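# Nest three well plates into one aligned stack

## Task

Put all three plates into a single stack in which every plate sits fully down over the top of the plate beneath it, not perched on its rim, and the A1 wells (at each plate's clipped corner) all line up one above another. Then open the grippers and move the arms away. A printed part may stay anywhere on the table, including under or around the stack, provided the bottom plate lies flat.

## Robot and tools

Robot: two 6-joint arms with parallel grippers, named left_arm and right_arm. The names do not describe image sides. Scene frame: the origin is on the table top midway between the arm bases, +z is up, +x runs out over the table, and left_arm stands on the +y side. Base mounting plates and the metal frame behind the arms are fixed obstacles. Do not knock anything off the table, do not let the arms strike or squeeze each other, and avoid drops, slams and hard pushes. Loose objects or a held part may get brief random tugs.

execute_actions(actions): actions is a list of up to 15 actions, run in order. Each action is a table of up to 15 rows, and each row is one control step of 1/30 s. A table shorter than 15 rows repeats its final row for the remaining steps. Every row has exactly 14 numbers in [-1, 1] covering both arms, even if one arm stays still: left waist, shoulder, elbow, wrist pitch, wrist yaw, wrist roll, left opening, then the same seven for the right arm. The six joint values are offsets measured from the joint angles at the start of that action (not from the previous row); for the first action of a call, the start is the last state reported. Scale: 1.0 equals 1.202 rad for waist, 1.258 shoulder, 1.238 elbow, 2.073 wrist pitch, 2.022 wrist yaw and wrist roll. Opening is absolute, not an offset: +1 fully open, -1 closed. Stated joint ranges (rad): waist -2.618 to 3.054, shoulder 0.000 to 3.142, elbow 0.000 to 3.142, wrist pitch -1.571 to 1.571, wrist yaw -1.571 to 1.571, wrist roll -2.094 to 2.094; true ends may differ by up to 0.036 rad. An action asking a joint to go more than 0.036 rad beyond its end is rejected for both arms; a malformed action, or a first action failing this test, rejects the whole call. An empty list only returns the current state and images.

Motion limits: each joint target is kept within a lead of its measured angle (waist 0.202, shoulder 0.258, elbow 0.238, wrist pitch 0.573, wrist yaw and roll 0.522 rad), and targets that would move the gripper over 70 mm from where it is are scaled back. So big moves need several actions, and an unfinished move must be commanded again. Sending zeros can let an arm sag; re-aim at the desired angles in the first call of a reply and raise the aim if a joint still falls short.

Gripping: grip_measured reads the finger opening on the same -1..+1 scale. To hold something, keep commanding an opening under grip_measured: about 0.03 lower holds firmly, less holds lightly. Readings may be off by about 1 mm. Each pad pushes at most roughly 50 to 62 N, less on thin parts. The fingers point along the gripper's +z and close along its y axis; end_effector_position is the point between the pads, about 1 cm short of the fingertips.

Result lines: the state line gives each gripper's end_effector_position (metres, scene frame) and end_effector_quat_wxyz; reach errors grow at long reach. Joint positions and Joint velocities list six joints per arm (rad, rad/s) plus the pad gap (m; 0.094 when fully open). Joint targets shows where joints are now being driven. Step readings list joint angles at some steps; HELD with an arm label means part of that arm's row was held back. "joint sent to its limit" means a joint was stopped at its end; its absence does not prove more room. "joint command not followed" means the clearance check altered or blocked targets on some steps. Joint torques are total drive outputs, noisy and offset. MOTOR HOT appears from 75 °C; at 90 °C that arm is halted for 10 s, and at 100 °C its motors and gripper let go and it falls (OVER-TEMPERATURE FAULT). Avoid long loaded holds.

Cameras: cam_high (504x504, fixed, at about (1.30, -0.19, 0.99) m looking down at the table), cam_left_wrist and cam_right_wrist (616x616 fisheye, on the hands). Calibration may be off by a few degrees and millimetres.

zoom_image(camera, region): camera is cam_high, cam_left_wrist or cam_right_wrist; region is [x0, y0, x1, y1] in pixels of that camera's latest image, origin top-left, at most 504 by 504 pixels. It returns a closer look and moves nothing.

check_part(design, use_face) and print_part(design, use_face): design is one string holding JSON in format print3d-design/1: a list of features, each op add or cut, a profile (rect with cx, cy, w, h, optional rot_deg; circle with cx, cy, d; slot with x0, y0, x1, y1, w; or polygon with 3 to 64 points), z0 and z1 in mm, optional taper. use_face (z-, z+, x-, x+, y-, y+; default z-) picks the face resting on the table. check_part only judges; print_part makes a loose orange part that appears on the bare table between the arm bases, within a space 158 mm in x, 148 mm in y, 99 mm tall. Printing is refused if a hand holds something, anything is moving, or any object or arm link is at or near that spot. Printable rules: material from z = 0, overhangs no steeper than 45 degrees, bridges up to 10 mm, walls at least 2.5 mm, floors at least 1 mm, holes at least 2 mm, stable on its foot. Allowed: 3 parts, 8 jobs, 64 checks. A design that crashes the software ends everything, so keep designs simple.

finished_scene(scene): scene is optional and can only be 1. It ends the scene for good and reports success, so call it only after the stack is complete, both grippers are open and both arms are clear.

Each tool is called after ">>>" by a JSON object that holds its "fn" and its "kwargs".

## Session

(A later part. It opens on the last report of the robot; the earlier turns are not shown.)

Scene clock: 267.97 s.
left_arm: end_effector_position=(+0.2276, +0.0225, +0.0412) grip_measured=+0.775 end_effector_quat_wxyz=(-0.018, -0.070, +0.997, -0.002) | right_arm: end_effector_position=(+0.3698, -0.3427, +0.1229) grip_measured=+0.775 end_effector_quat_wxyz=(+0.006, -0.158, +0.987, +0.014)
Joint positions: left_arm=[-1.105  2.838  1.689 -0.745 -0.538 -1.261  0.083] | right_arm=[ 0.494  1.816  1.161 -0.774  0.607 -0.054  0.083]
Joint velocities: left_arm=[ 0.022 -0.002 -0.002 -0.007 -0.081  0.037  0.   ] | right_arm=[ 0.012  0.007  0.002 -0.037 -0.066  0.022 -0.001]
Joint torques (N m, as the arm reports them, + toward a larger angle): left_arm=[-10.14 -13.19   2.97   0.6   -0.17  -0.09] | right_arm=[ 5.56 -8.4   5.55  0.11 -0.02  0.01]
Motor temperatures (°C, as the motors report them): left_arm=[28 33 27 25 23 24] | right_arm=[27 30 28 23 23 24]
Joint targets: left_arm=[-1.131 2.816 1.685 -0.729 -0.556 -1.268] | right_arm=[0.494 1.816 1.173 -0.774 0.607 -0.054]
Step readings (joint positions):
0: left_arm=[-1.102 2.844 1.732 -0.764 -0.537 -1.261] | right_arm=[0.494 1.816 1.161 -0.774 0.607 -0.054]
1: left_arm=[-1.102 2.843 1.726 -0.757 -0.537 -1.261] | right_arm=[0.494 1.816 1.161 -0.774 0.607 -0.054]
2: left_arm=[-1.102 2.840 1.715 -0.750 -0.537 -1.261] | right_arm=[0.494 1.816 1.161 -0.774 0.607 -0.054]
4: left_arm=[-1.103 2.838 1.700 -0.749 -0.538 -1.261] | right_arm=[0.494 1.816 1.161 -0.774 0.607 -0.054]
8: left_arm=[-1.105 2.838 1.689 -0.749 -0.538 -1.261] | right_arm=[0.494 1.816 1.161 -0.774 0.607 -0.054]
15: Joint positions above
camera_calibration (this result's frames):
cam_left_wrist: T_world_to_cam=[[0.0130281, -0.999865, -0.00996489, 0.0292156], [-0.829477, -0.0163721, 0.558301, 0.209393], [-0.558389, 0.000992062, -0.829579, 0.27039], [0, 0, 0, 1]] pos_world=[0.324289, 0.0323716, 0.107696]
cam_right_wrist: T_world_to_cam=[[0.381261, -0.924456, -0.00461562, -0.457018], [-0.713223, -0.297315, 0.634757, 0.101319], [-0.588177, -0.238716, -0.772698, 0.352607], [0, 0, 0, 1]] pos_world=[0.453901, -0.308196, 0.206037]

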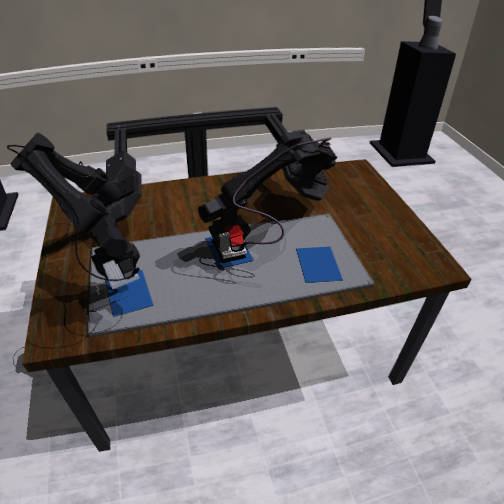

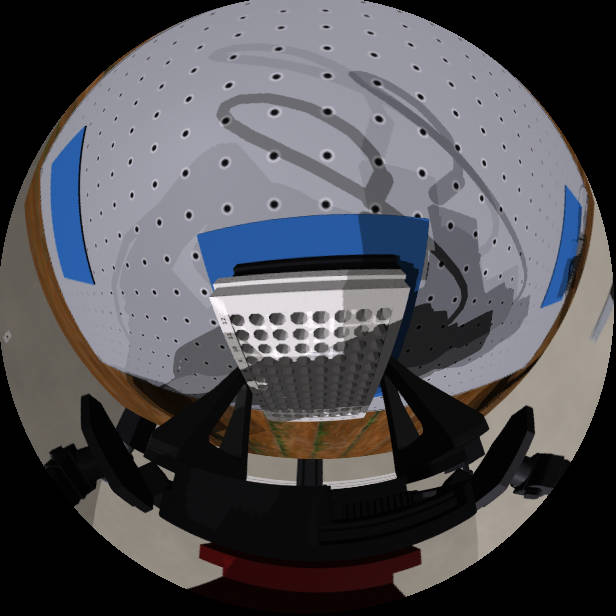

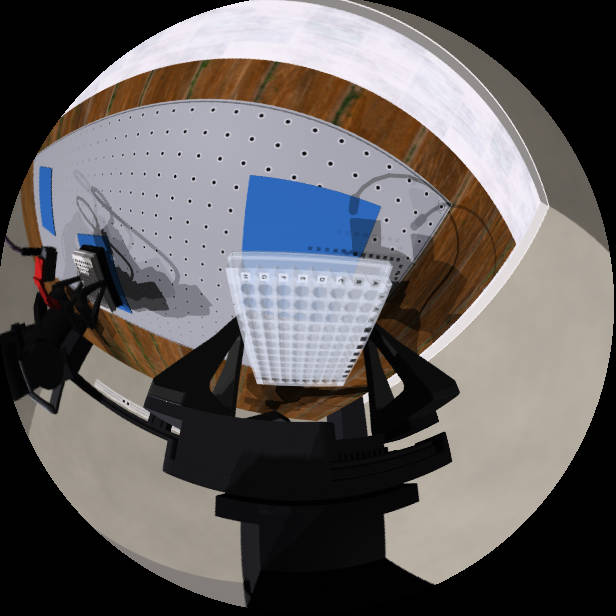

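>>> {"fn": "execute_actions", "kwargs": {"actions": [[[-0.015,-0.01,0,0.023,-0.005,0,0.73,0,0,0.01,0,0,0,0.73]]]}}

>>> {"fn": "zoom_image", "kwargs": {"camera": "cam_left_wrist", "region": [160, 200, 460, 440]}}

Scene clock: 277.53 s.
left_arm: end_effector_position=(+0.2306, +0.0165, +0.0412) grip_measured=+0.775 end_effector_quat_wxyz=(-0.013, -0.078, +0.997, -0.014) | right_arm: end_effector_position=(+0.3698, -0.3427, +0.1229) grip_measured=+0.775 end_effector_quat_wxyz=(+0.006, -0.158, +0.987, +0.014)
Joint positions: left_arm=[-1.105  2.838  1.689 -0.715 -0.538 -1.261  0.083] | right_arm=[ 0.494  1.816  1.161 -0.774  0.607 -0.054  0.083]
Joint velocities: left_arm=[-0.027  0.002  0.002  0.037 -0.066 -0.022  0.001] | right_arm=[-0.002 -0.007  0.007 -0.007  0.081 -0.007 -0.002]
Joint torques (N m, as the arm reports them, + toward a larger angle): left_arm=[ -9.45 -12.37   3.27   0.66  -0.08  -0.03] | right_arm=[ 5.59 -8.4   5.57  0.12 -0.02  0.  ]
Motor temperatures (°C, as the motors report them): left_arm=[29 34 27 25 23 24] | right_arm=[27 30 29 23 23 24]
Joint targets: left_arm=[-1.123 2.826 1.689 -0.698 -0.548 -1.261] | right_arm=[0.494 1.816 1.173 -0.774 0.607 -0.054]
Step readings (joint positions):
0: left_arm=[-1.105 2.838 1.689 -0.745 -0.538 -1.261] | right_arm=[0.494 1.816 1.161 -0.774 0.607 -0.054]
1: left_arm=[-1.105 2.838 1.689 -0.743 -0.538 -1.261] | right_arm=[0.494 1.816 1.161 -0.774 0.607 -0.054]
2: left_arm=[-1.105 2.838 1.689 -0.738 -0.538 -1.261] | right_arm=[0.494 1.816 1.161 -0.774 0.607 -0.054]
4: left_arm=[-1.105 2.838 1.689 -0.728 -0.538 -1.261] | right_arm=[0.494 1.816 1.161 -0.774 0.607 -0.054]
8: left_arm=[-1.105 2.838 1.689 -0.719 -0.538 -1.261] | right_arm=[0.494 1.816 1.161 -0.774 0.607 -0.054]
15: Joint positions above
camera_calibration (this result's frames):
cam_left_wrist: T_world_to_cam=[[0.029328, -0.999485, 0.0130142, 0.0184228], [-0.835378, -0.0173589, 0.549401, 0.213496], [-0.548893, -0.0269846, -0.835457, 0.270579], [0, 0, 0, 1]] pos_world=[0.326328, 0.0294209, 0.108523]
cam_right_wrist: T_world_to_cam=[[0.381261, -0.924456, -0.00461562, -0.457018], [-0.713223, -0.297315, 0.634757, 0.101319], [-0.588177, -0.238716, -0.772698, 0.352607], [0, 0, 0, 1]] pos_world=[0.453901, -0.308196, 0.206037]

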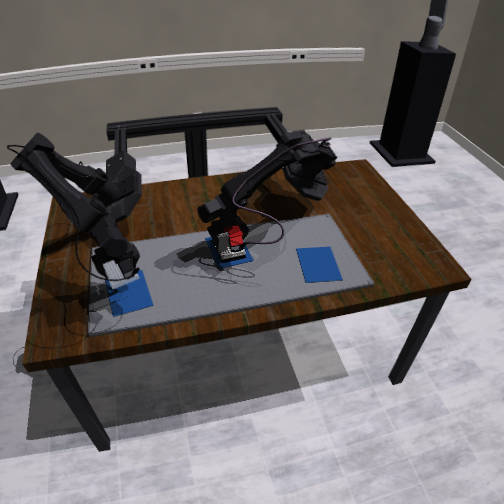

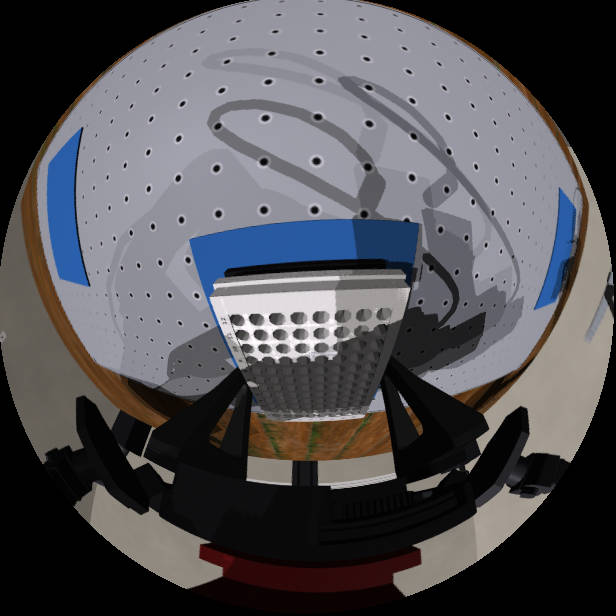

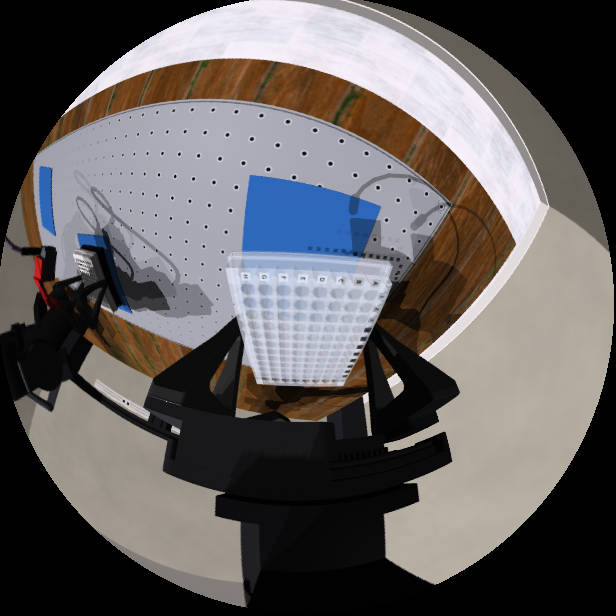

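Region (160, 200, 460, 440) of cam_left_wrist's 616x616 image, scaled by 1.680, with more detail than that image has; it fills the top 403 rows of this view, and the rest is white.

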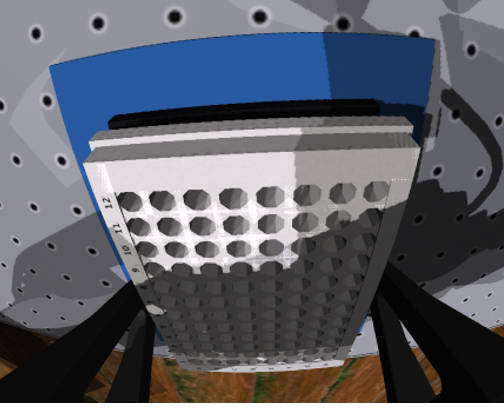

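>>> {"fn": "execute_actions", "kwargs": {"actions": [[[-0.008,0.004,0,0.006,-0.005,0,0.73,0,0,0.01,0,0,0,0.73]]]}}

>>> {"fn": "zoom_image", "kwargs": {"camera": "cam_left_wrist", "region": [160, 200, 460, 440]}}

Scene clock: 285.80 s.
left_arm: end_effector_position=(+0.2307, +0.0163, +0.0412) grip_measured=+0.775 end_effector_quat_wxyz=(-0.013, -0.078, +0.997, -0.014) | right_arm: end_effector_position=(+0.3698, -0.3427, +0.1229) grip_measured=+0.775 end_effector_quat_wxyz=(+0.006, -0.158, +0.987, +0.014)
Joint positions: left_arm=[-1.105  2.838  1.689 -0.714 -0.538 -1.261  0.083] | right_arm=[ 0.494  1.816  1.161 -0.774  0.607 -0.054  0.083]
Joint velocities: left_arm=[-0.007  0.007 -0.012  0.007 -0.037 -0.095 -0.001] | right_arm=[-0.002 -0.002 -0.002  0.066 -0.007 -0.081 -0.   ]
Joint torques (N m, as the arm reports them, + toward a larger angle): left_arm=[ -8.65 -10.71   3.26   0.61  -0.08  -0.03] | right_arm=[ 5.59 -8.42  5.56  0.12 -0.02  0.  ]
Motor temperatures (°C, as the motors report them): left_arm=[29 34 27 25 23 24] | right_arm=[27 30 29 23 23 24]
Joint targets: left_arm=[-1.115 2.843 1.689 -0.703 -0.548 -1.261] | right_arm=[0.494 1.816 1.173 -0.774 0.607 -0.054]
Step readings (joint positions):
0: left_arm=[-1.105 2.838 1.689 -0.714 -0.538 -1.261] | right_arm=[0.494 1.816 1.161 -0.774 0.607 -0.054]
1: left_arm=[-1.105 2.838 1.689 -0.714 -0.538 -1.261] | right_arm=[0.494 1.816 1.161 -0.774 0.607 -0.054]
2: left_arm=[-1.105 2.838 1.689 -0.714 -0.538 -1.261] | right_arm=[0.494 1.816 1.161 -0.774 0.607 -0.054]
4: left_arm=[-1.105 2.838 1.689 -0.714 -0.538 -1.261] | right_arm=[0.494 1.816 1.161 -0.774 0.607 -0.054]
8: left_arm=[-1.105 2.838 1.689 -0.714 -0.538 -1.261] | right_arm=[0.494 1.816 1.161 -0.774 0.607 -0.054]
15: Joint positions above
camera_calibration (this result's frames):
cam_left_wrist: T_world_to_cam=[[0.0297372, -0.999465, 0.0135982, 0.0181495], [-0.835526, -0.0173877, 0.549176, 0.213599], [-0.548645, -0.0276926, -0.835596, 0.270579], [0, 0, 0, 1]] pos_world=[0.32638, 0.0293469, 0.108545]
cam_right_wrist: T_world_to_cam=[[0.381261, -0.924456, -0.00461562, -0.457018], [-0.713223, -0.297315, 0.634757, 0.101319], [-0.588177, -0.238716, -0.772698, 0.352607], [0, 0, 0, 1]] pos_world=[0.453901, -0.308196, 0.206037]

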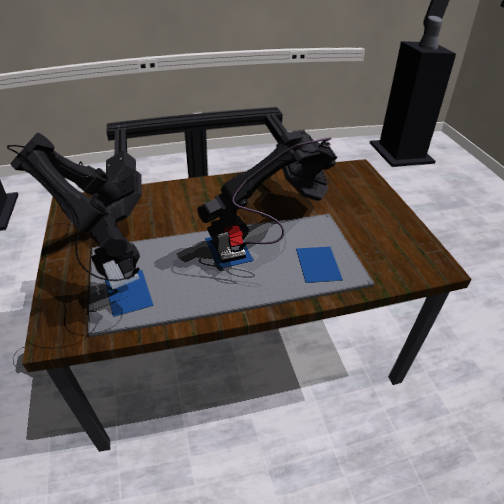

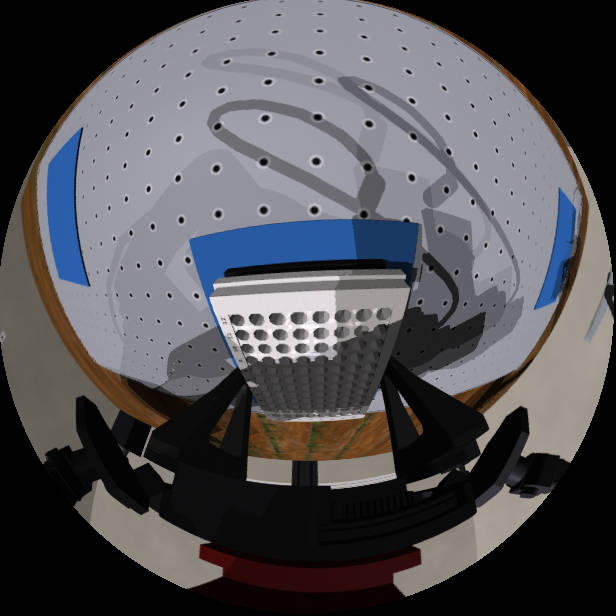

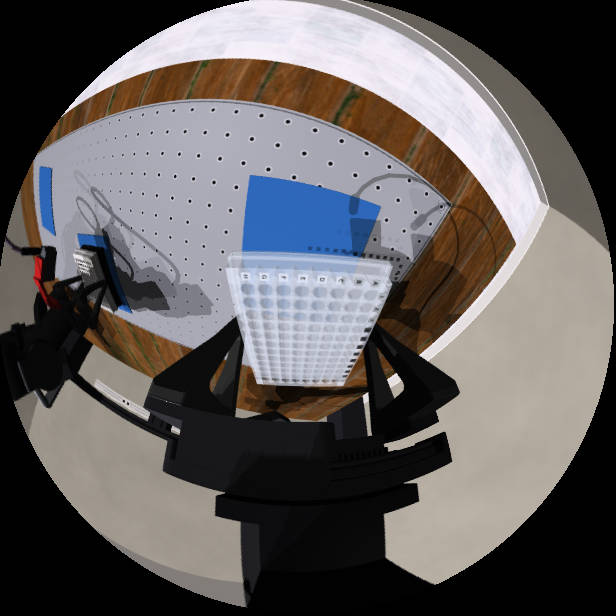

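Region (160, 200, 460, 440) of cam_left_wrist's 616x616 image, scaled by 1.680, with more detail than that image has; it fills the top 403 rows of this view, and the rest is white.

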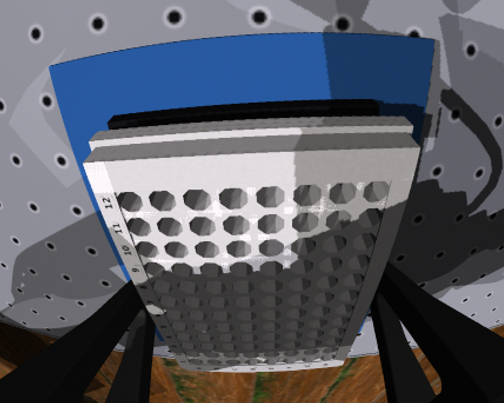

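>>> {"fn": "execute_actions", "kwargs": {"actions": [[[-0.008,0.011,0,0.006,-0.005,0,0.73,0,0,0.01,0,0,0,0.73]]]}}

>>> {"fn": "zoom_image", "kwargs": {"camera": "cam_left_wrist", "region": [160, 200, 460, 440]}}

Scene clock: 292.90 s.
left_arm: end_effector_position=(+0.2277, +0.0172, +0.0373) grip_measured=+0.775 end_effector_quat_wxyz=(-0.014, -0.075, +0.997, -0.010) | right_arm: end_effector_position=(+0.3698, -0.3427, +0.1229) grip_measured=+0.775 end_effector_quat_wxyz=(+0.006, -0.158, +0.987, +0.014)
Joint positions: left_arm=[-1.105  2.849  1.689 -0.714 -0.539 -1.261  0.083] | right_arm=[ 0.494  1.816  1.161 -0.774  0.607 -0.054  0.083]
Joint velocities: left_arm=[-0.027 -0.007  0.002 -0.037 -0.095 -0.037  0.   ] | right_arm=[-0.007  0.017 -0.002  0.051  0.007  0.007 -0.001]
Joint torques (N m, as the arm reports them, + toward a larger angle): left_arm=[ -8.62 -10.9    3.22   0.59  -0.06  -0.04] | right_arm=[ 5.59 -8.42  5.56  0.13 -0.02 -0.01]
Motor temperatures (°C, as the motors report them): left_arm=[29 33 27 25 23 24] | right_arm=[27 30 29 23 23 24]
Joint targets: left_arm=[-1.115 2.852 1.689 -0.702 -0.548 -1.261] | right_arm=[0.494 1.816 1.173 -0.774 0.607 -0.054]
Step readings (joint positions):
0: left_arm=[-1.105 2.838 1.689 -0.714 -0.538 -1.261] | right_arm=[0.494 1.816 1.161 -0.774 0.607 -0.054]
1: left_arm=[-1.105 2.840 1.689 -0.714 -0.538 -1.261] | right_arm=[0.494 1.816 1.161 -0.774 0.607 -0.054]
2: left_arm=[-1.105 2.841 1.689 -0.714 -0.538 -1.261] | right_arm=[0.494 1.816 1.161 -0.774 0.607 -0.054]
4: left_arm=[-1.105 2.846 1.689 -0.714 -0.538 -1.261] | right_arm=[0.494 1.816 1.161 -0.774 0.607 -0.054]
8: left_arm=[-1.105 2.849 1.689 -0.714 -0.539 -1.261] | right_arm=[0.494 1.816 1.161 -0.774 0.607 -0.054]
15: Joint positions above
camera_calibration (this result's frames):
cam_left_wrist: T_world_to_cam=[[0.0244068, -0.999687, 0.00553148, 0.0207224], [-0.834163, -0.0173155, 0.551246, 0.212853], [-0.550978, -0.0180683, -0.834324, 0.266084], [0, 0, 0, 1]] pos_world=[0.323654, 0.0292092, 0.104551]
cam_right_wrist: T_world_to_cam=[[0.381261, -0.924456, -0.00461562, -0.457018], [-0.713223, -0.297315, 0.634757, 0.101319], [-0.588177, -0.238716, -0.772698, 0.352607], [0, 0, 0, 1]] pos_world=[0.453901, -0.308196, 0.206037]

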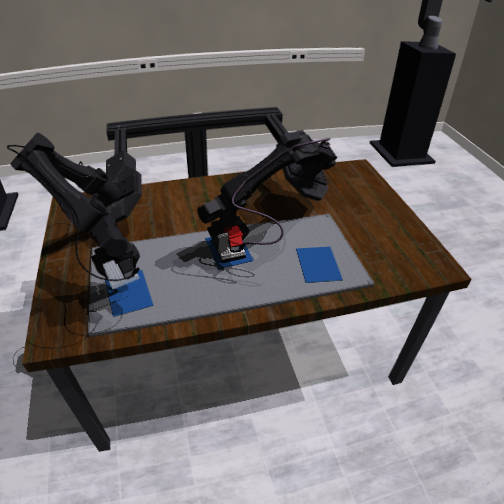

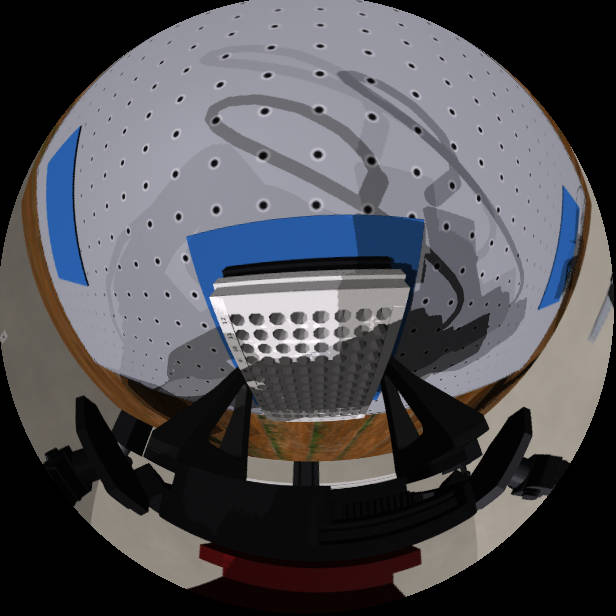

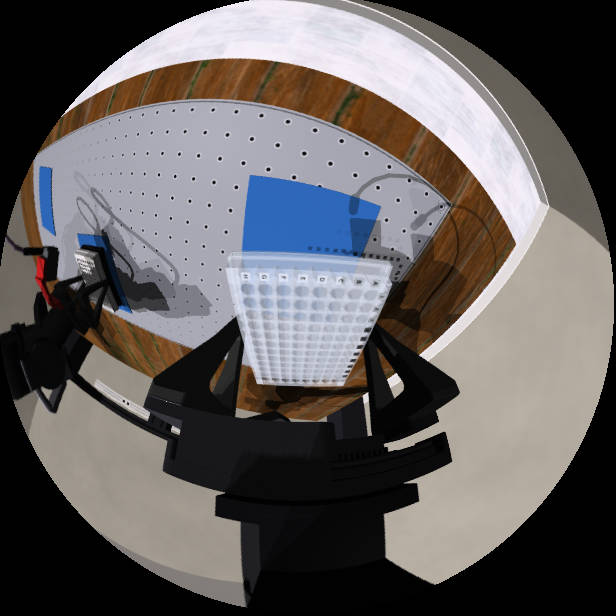

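Region (160, 200, 460, 440) of cam_left_wrist's 616x616 image, scaled by 1.680, with more detail than that image has; it fills the top 403 rows of this view, and the rest is white.

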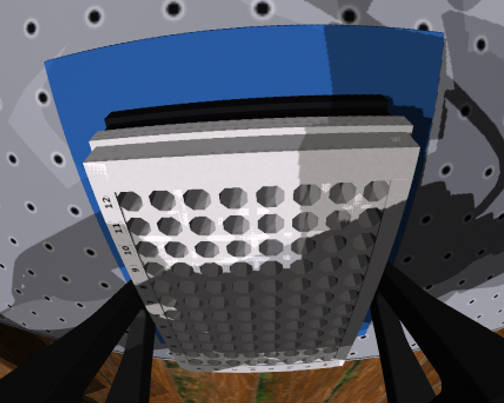

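>>> {"fn": "execute_actions", "kwargs": {"actions": [[[-0.003,0,0,0.006,-0.005,0,0.73,0,0,0.01,0,0,0,0.73]]]}}

>>> {"fn": "zoom_image", "kwargs": {"camera": "cam_left_wrist", "region": [160, 200, 460, 440]}}

Scene clock: 299.90 s.
left_arm: end_effector_position=(+0.2277, +0.0172, +0.0373) grip_measured=+0.775 end_effector_quat_wxyz=(-0.014, -0.075, +0.997, -0.010) | right_arm: end_effector_position=(+0.3698, -0.3427, +0.1229) grip_measured=+0.775 end_effector_quat_wxyz=(+0.006, -0.158, +0.987, +0.014)
Joint positions: left_arm=[-1.105  2.849  1.689 -0.714 -0.539 -1.261  0.083] | right_arm=[ 0.494  1.816  1.161 -0.774  0.607 -0.054  0.083]
Joint velocities: left_arm=[ 0.007  0.012  0.007  0.081 -0.007  0.051  0.001] | right_arm=[-0.007 -0.012 -0.007 -0.051 -0.037 -0.081  0.001]
Joint torques (N m, as the arm reports them, + toward a larger angle): left_arm=[ -8.06 -11.21   3.23   0.61  -0.08  -0.03] | right_arm=[ 5.57 -8.43  5.54  0.13 -0.02  0.  ]
Motor temperatures (°C, as the motors report them): left_arm=[29 33 27 25 23 24] | right_arm=[27 30 29 23 23 24]
Joint targets: left_arm=[-1.109 2.849 1.689 -0.701 -0.549 -1.261] | right_arm=[0.494 1.816 1.173 -0.774 0.607 -0.054]
Step readings (joint positions):
0: left_arm=[-1.105 2.849 1.689 -0.714 -0.539 -1.261] | right_arm=[0.494 1.816 1.161 -0.774 0.607 -0.054]
1: left_arm=[-1.105 2.849 1.689 -0.714 -0.539 -1.261] | right_arm=[0.494 1.816 1.161 -0.774 0.607 -0.054]
2: left_arm=[-1.105 2.849 1.689 -0.714 -0.539 -1.261] | right_arm=[0.494 1.816 1.161 -0.774 0.607 -0.054]
4: left_arm=[-1.105 2.849 1.689 -0.714 -0.539 -1.261] | right_arm=[0.494 1.816 1.161 -0.774 0.607 -0.054]
8: left_arm=[-1.105 2.849 1.689 -0.714 -0.539 -1.261] | right_arm=[0.494 1.816 1.161 -0.774 0.607 -0.054]
15: Joint positions above
camera_calibration (this result's frames):
cam_left_wrist: T_world_to_cam=[[0.0244068, -0.999687, 0.00553148, 0.0207224], [-0.834163, -0.0173155, 0.551246, 0.212853], [-0.550978, -0.0180683, -0.834324, 0.266084], [0, 0, 0, 1]] pos_world=[0.323654, 0.0292092, 0.104551]
cam_right_wrist: T_world_to_cam=[[0.381261, -0.924456, -0.00461562, -0.457018], [-0.713223, -0.297315, 0.634757, 0.101319], [-0.588177, -0.238716, -0.772698, 0.352607], [0, 0, 0, 1]] pos_world=[0.453901, -0.308196, 0.206037]

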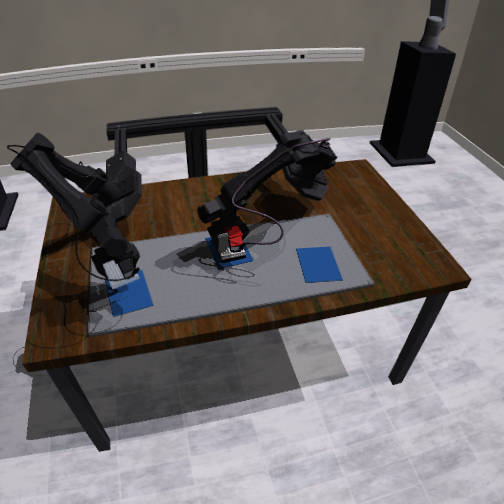

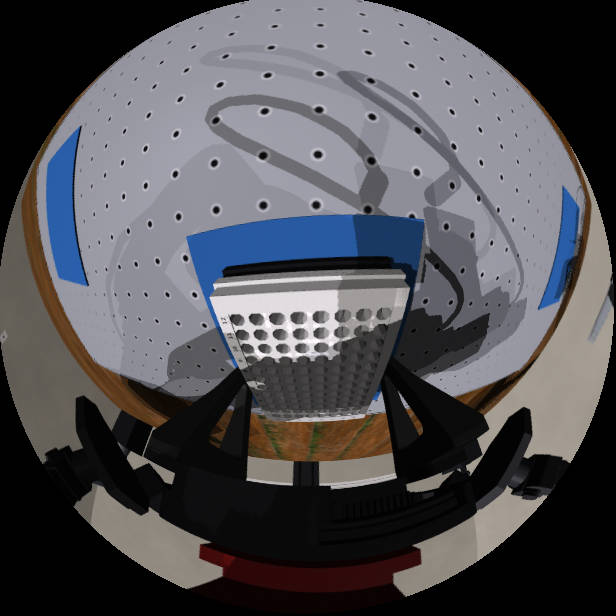

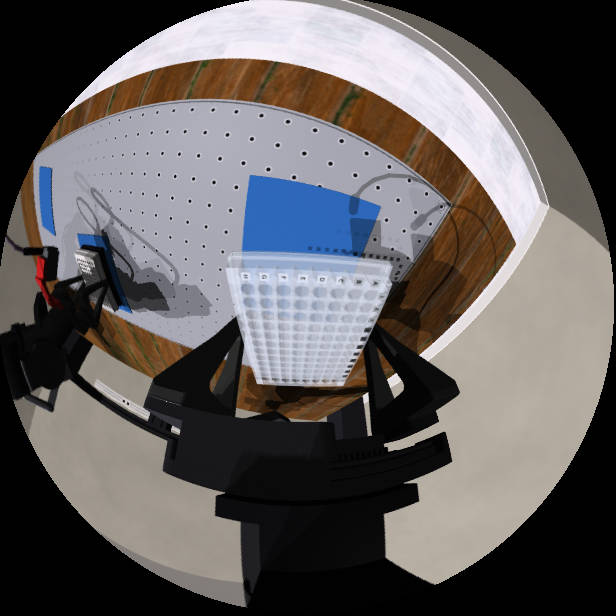

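Region (160, 200, 460, 440) of cam_left_wrist's 616x616 image, scaled by 1.680, with more detail than that image has; it fills the top 403 rows of this view, and the rest is white.

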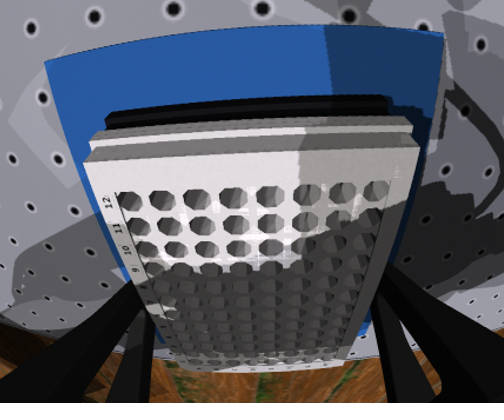

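>>> {"fn": "execute_actions", "kwargs": {"actions": [[[0.001,0,0,0.006,-0.005,0,0.73,0,0,0.01,0,0,0,0.73]]]}}

>>> {"fn": "zoom_image", "kwargs": {"camera": "cam_left_wrist", "region": [160, 200, 460, 440]}}

Scene clock: 304.07 s.
left_arm: end_effector_position=(+0.2279, +0.0175, +0.0371) grip_measured=+0.775 end_effector_quat_wxyz=(-0.014, -0.076, +0.997, -0.010) | right_arm: end_effector_position=(+0.3698, -0.3427, +0.1229) grip_measured=+0.775 end_effector_quat_wxyz=(+0.006, -0.158, +0.987, +0.014)
Joint positions: left_arm=[-1.104  2.849  1.689 -0.714 -0.539 -1.261  0.083] | right_arm=[ 0.494  1.816  1.161 -0.774  0.607 -0.054  0.083]
Joint velocities: left_arm=[0.007 0.002 0.017 0.007 0.007 0.037 0.   ] | right_arm=[-0.007 -0.007  0.002 -0.051 -0.081 -0.022 -0.001]
Joint torques (N m, as the arm reports them, + toward a larger angle): left_arm=[ -7.69 -11.21   3.23   0.61  -0.08  -0.03] | right_arm=[ 5.62 -8.43  5.54  0.12 -0.03 -0.01]
Motor temperatures (°C, as the motors report them): left_arm=[29 33 27 25 23 24] | right_arm=[27 30 29 23 23 24]
Joint targets: left_arm=[-1.104 2.849 1.689 -0.701 -0.549 -1.261] | right_arm=[0.494 1.816 1.173 -0.774 0.607 -0.054]
Step readings (joint positions):
0: left_arm=[-1.105 2.849 1.689 -0.714 -0.539 -1.261] | right_arm=[0.494 1.816 1.161 -0.774 0.607 -0.054]
1: left_arm=[-1.105 2.849 1.689 -0.714 -0.539 -1.261] | right_arm=[0.494 1.816 1.161 -0.774 0.607 -0.054]
2: left_arm=[-1.105 2.849 1.689 -0.714 -0.539 -1.261] | right_arm=[0.494 1.816 1.161 -0.774 0.607 -0.054]
4: left_arm=[-1.104 2.849 1.689 -0.714 -0.539 -1.261] | right_arm=[0.494 1.816 1.161 -0.774 0.607 -0.054]
8: left_arm=[-1.104 2.849 1.689 -0.714 -0.539 -1.261] | right_arm=[0.494 1.816 1.161 -0.774 0.607 -0.054]
15: Joint positions above
camera_calibration (this result's frames):
cam_left_wrist: T_world_to_cam=[[0.0253242, -0.999665, 0.0053037, 0.0207225], [-0.833641, -0.0181897, 0.552007, 0.213018], [-0.551726, -0.0184005, -0.833823, 0.266143], [0, 0, 0, 1]] pos_world=[0.323894, 0.0294874, 0.104218]
cam_right_wrist: T_world_to_cam=[[0.381261, -0.924456, -0.00461562, -0.457018], [-0.713223, -0.297315, 0.634757, 0.101319], [-0.588177, -0.238716, -0.772698, 0.352607], [0, 0, 0, 1]] pos_world=[0.453901, -0.308196, 0.206037]

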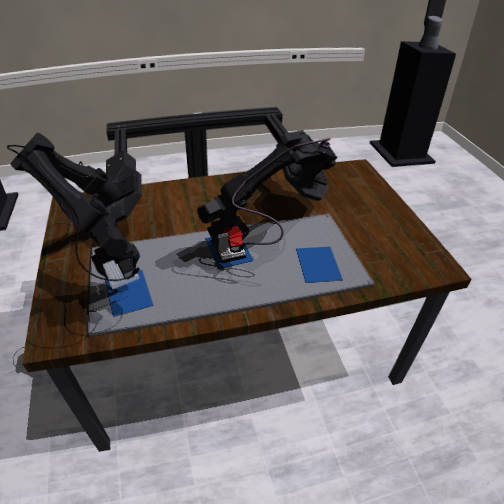

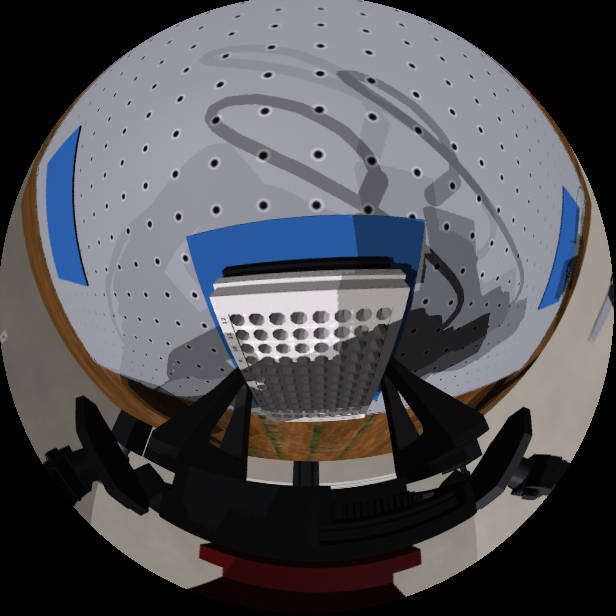

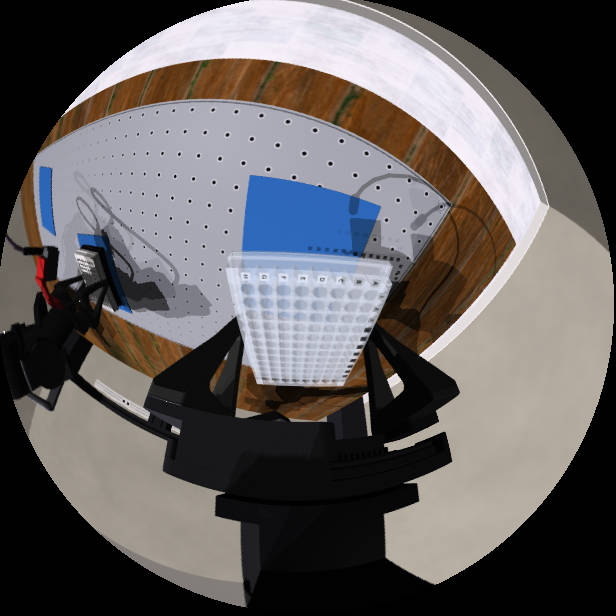

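Region (160, 200, 460, 440) of cam_left_wrist's 616x616 image, scaled by 1.680, with more detail than that image has; it fills the top 403 rows of this view, and the rest is white.

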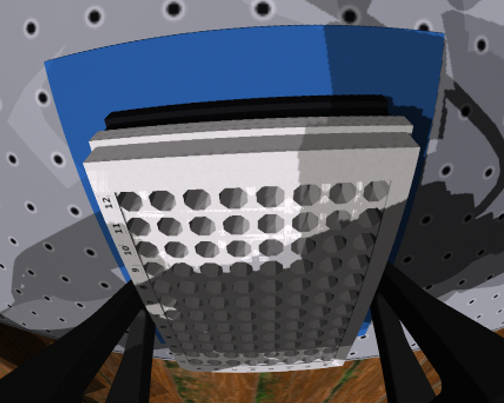

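>>> {"fn": "execute_actions", "kwargs": {"actions": [[[0.001,0,0,0.006,-0.016,0,0.73,0,0,0.01,0,0,0,0.73]]]}}

>>> {"fn": "zoom_image", "kwargs": {"camera": "cam_left_wrist", "region": [160, 200, 460, 440]}}

Scene clock: 309.87 s.
left_arm: end_effector_position=(+0.2280, +0.0175, +0.0371) grip_measured=+0.775 end_effector_quat_wxyz=(-0.014, -0.076, +0.997, -0.010) | right_arm: end_effector_position=(+0.3698, -0.3427, +0.1229) grip_measured=+0.775 end_effector_quat_wxyz=(+0.006, -0.158, +0.987, +0.014)
Joint positions: left_arm=[-1.104  2.849  1.689 -0.714 -0.539 -1.261  0.083] | right_arm=[ 0.494  1.816  1.161 -0.774  0.607 -0.054  0.083]
Joint velocities: left_arm=[ 0.007  0.007 -0.007 -0.037 -0.037 -0.051 -0.   ] | right_arm=[-0.012 -0.007 -0.002  0.007  0.022 -0.051  0.   ]
Joint torques (N m, as the arm reports them, + toward a larger angle): left_arm=[ -7.61 -11.21   3.23   0.61  -0.32  -0.04] | right_arm=[ 5.56 -8.41  5.54  0.11 -0.02 -0.02]
Motor temperatures (°C, as the motors report them): left_arm=[29 33 27 25 23 24] | right_arm=[27 30 29 23 23 24]
Joint targets: left_arm=[-1.103 2.849 1.689 -0.701 -0.571 -1.261] | right_arm=[0.494 1.816 1.173 -0.774 0.607 -0.054]
Step readings (joint positions):
0: left_arm=[-1.104 2.849 1.689 -0.714 -0.539 -1.261] | right_arm=[0.494 1.816 1.161 -0.774 0.607 -0.054]
1: left_arm=[-1.104 2.849 1.689 -0.714 -0.539 -1.261] | right_arm=[0.494 1.816 1.161 -0.774 0.607 -0.054]
2: left_arm=[-1.104 2.849 1.689 -0.714 -0.539 -1.261] | right_arm=[0.494 1.816 1.161 -0.774 0.607 -0.054]
4: left_arm=[-1.104 2.849 1.689 -0.714 -0.539 -1.261] | right_arm=[0.494 1.816 1.161 -0.774 0.607 -0.054]
8: left_arm=[-1.104 2.849 1.689 -0.714 -0.539 -1.261] | right_arm=[0.494 1.816 1.161 -0.774 0.607 -0.054]
15: Joint positions above
camera_calibration (this result's frames):
cam_left_wrist: T_world_to_cam=[[0.0253251, -0.999666, 0.00514251, 0.020757], [-0.833829, -0.0182857, 0.551719, 0.213126], [-0.551441, -0.0182603, -0.834014, 0.266114], [0, 0, 0, 1]] pos_world=[0.323931, 0.0295066, 0.104251]
cam_right_wrist: T_world_to_cam=[[0.381261, -0.924456, -0.00461562, -0.457018], [-0.713223, -0.297315, 0.634757, 0.101319], [-0.588177, -0.238716, -0.772698, 0.352607], [0, 0, 0, 1]] pos_world=[0.453901, -0.308196, 0.206037]

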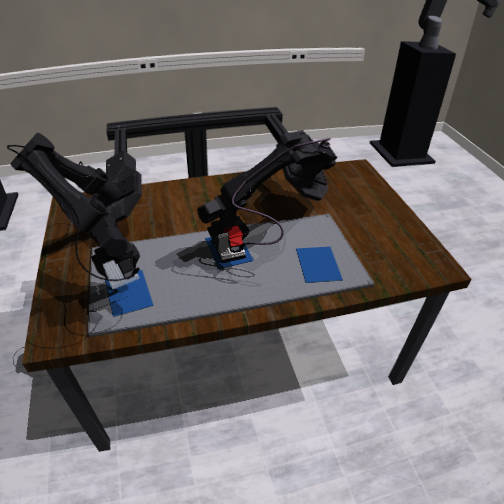

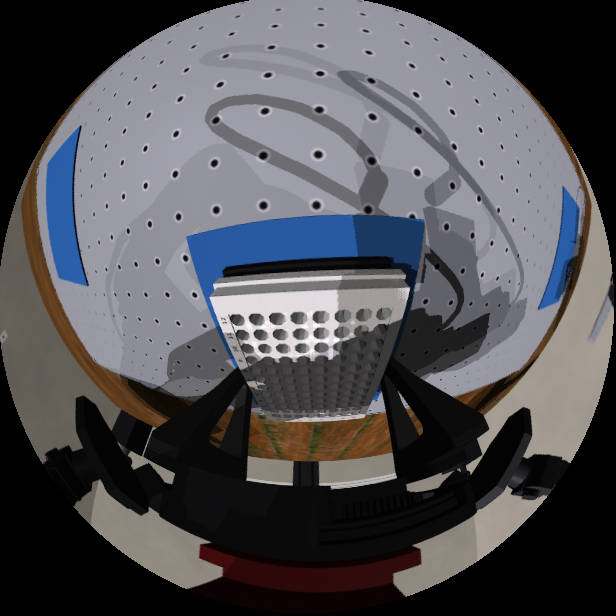

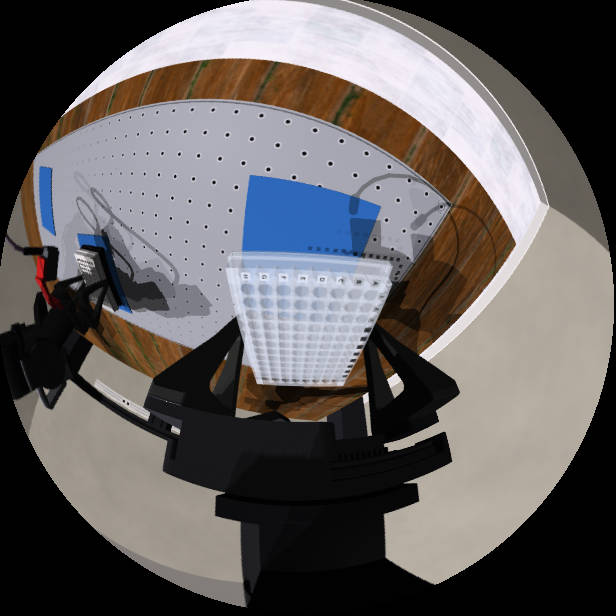

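Region (160, 200, 460, 440) of cam_left_wrist's 616x616 image, scaled by 1.680, with more detail than that image has; it fills the top 403 rows of this view, and the rest is white.

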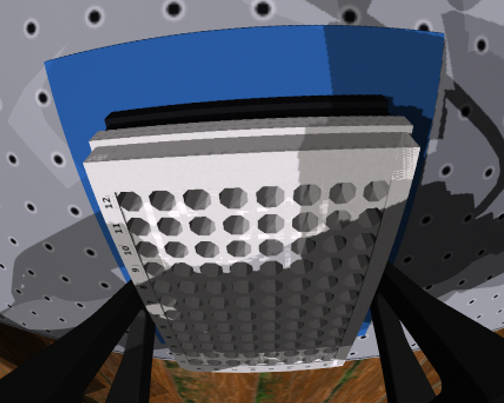

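>>> {"fn": "execute_actions", "kwargs": {"actions": [[[-0.012,-0.008,0,0.004,0,0,0.73,0,0,0.01,0,0,0,0.73]],[[-0.012,-0.008,0,0.004,0,0,0.9,0,0,0.01,0,0,0,0.73]]]}}

>>> {"fn": "zoom_image", "kwargs": {"camera": "cam_left_wrist", "region": [160, 200, 460, 440]}}

>>> {"fn": "zoom_image", "kwargs": {"camera": "cam_high", "region": [195, 220, 265, 275]}}

Scene clock: 316.83 s.
left_arm: end_effector_position=(+0.2272, +0.0170, +0.0371) grip_measured=+0.898 end_effector_quat_wxyz=(-0.017, -0.076, +0.997, -0.011) | right_arm: end_effector_position=(+0.3698, -0.3427, +0.1229) grip_measured=+0.775 end_effector_quat_wxyz=(+0.006, -0.158, +0.987, +0.014)
Joint positions: left_arm=[-1.104  2.849  1.689 -0.713 -0.534 -1.261  0.089] | right_arm=[ 0.494  1.816  1.161 -0.774  0.607 -0.054  0.083]
Joint velocities: left_arm=[-0.007 -0.002  0.012 -0.022 -0.066 -0.037 -0.002] | right_arm=[ 0.007 -0.002  0.007 -0.066 -0.022  0.007 -0.002]
Joint torques (N m, as the arm reports them, + toward a larger angle): left_arm=[ -9.09 -12.2    3.18   0.57  -0.01  -0.04] | right_arm=[ 5.56 -8.39  5.56  0.13 -0.02  0.01]
Motor temperatures (°C, as the motors report them): left_arm=[29 33 27 25 23 24] | right_arm=[27 30 29 23 23 24]
Joint targets: left_arm=[-1.119 2.839 1.689 -0.705 -0.538 -1.261] | right_arm=[0.494 1.816 1.173 -0.774 0.607 -0.054]
Step readings (joint positions; steps 1 to 15: 1st action; 16 to 30: 2nd action):
0: left_arm=[-1.104 2.849 1.689 -0.714 -0.539 -1.261] | right_arm=[0.494 1.816 1.161 -0.774 0.607 -0.054]
1: left_arm=[-1.104 2.849 1.689 -0.714 -0.538 -1.261] | right_arm=[0.494 1.816 1.161 -0.774 0.607 -0.054]
2: left_arm=[-1.104 2.849 1.689 -0.714 -0.538 -1.261] | right_arm=[0.494 1.816 1.161 -0.774 0.607 -0.054]
4: left_arm=[-1.104 2.849 1.689 -0.714 -0.538 -1.261] | right_arm=[0.494 1.816 1.161 -0.774 0.607 -0.054]
8: left_arm=[-1.104 2.849 1.689 -0.714 -0.538 -1.261] | right_arm=[0.494 1.816 1.161 -0.774 0.607 -0.054]
15: left_arm=[-1.104 2.849 1.689 -0.714 -0.538 -1.261] | right_arm=[0.494 1.816 1.161 -0.774 0.607 -0.054]
16: left_arm=[-1.104 2.849 1.689 -0.714 -0.538 -1.261] | right_arm=[0.494 1.816 1.161 -0.774 0.607 -0.054]
17: left_arm=[-1.104 2.849 1.689 -0.713 -0.537 -1.261] | right_arm=[0.494 1.816 1.161 -0.774 0.607 -0.054]
19: left_arm=[-1.104 2.849 1.689 -0.713 -0.535 -1.261] | right_arm=[0.494 1.816 1.161 -0.774 0.607 -0.054]
23: left_arm=[-1.104 2.849 1.689 -0.713 -0.534 -1.261] | right_arm=[0.494 1.816 1.161 -0.774 0.607 -0.054]
30: Joint positions above
camera_calibration (this result's frames):
cam_left_wrist: T_world_to_cam=[[0.025523, -0.999645, 0.00769041, 0.0201377], [-0.831258, -0.0169492, 0.555629, 0.211667], [-0.555301, -0.020574, -0.831395, 0.266505], [0, 0, 0, 1]] pos_world=[0.323426, 0.0292012, 0.103808]
cam_right_wrist: T_world_to_cam=[[0.381261, -0.924456, -0.00461562, -0.457018], [-0.713223, -0.297315, 0.634757, 0.101319], [-0.588177, -0.238716, -0.772698, 0.352607], [0, 0, 0, 1]] pos_world=[0.453901, -0.308196, 0.206037]

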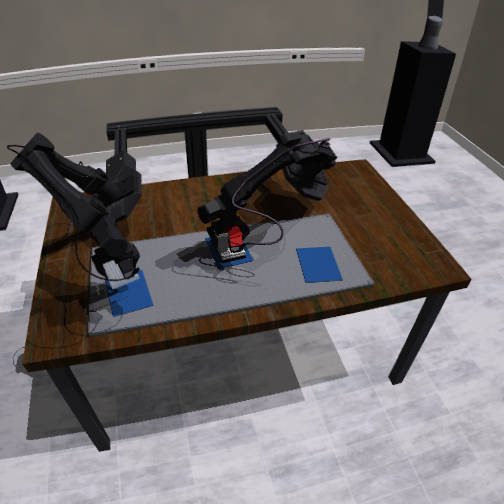

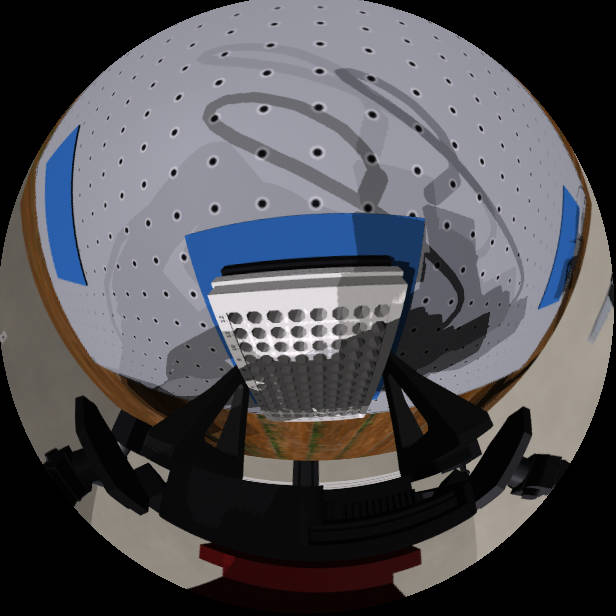

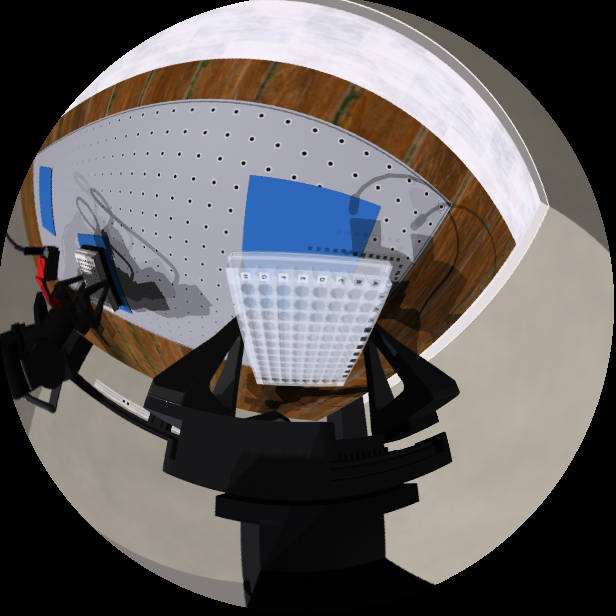

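Region (160, 200, 460, 440) of cam_left_wrist's 616x616 image, scaled by 1.680, with more detail than that image has; it fills the top 403 rows of this view, and the rest is white.

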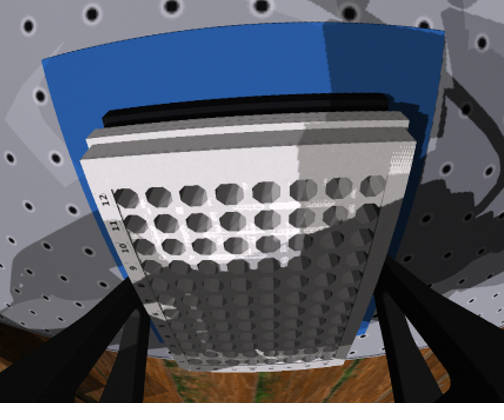

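Region (195, 220, 265, 275) of cam_high's 504x504 image, scaled by 7.200, with more detail than that image has; it fills the top 396 rows of this view, and the rest is white.

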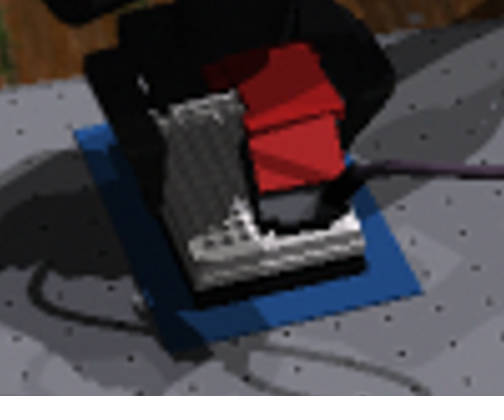

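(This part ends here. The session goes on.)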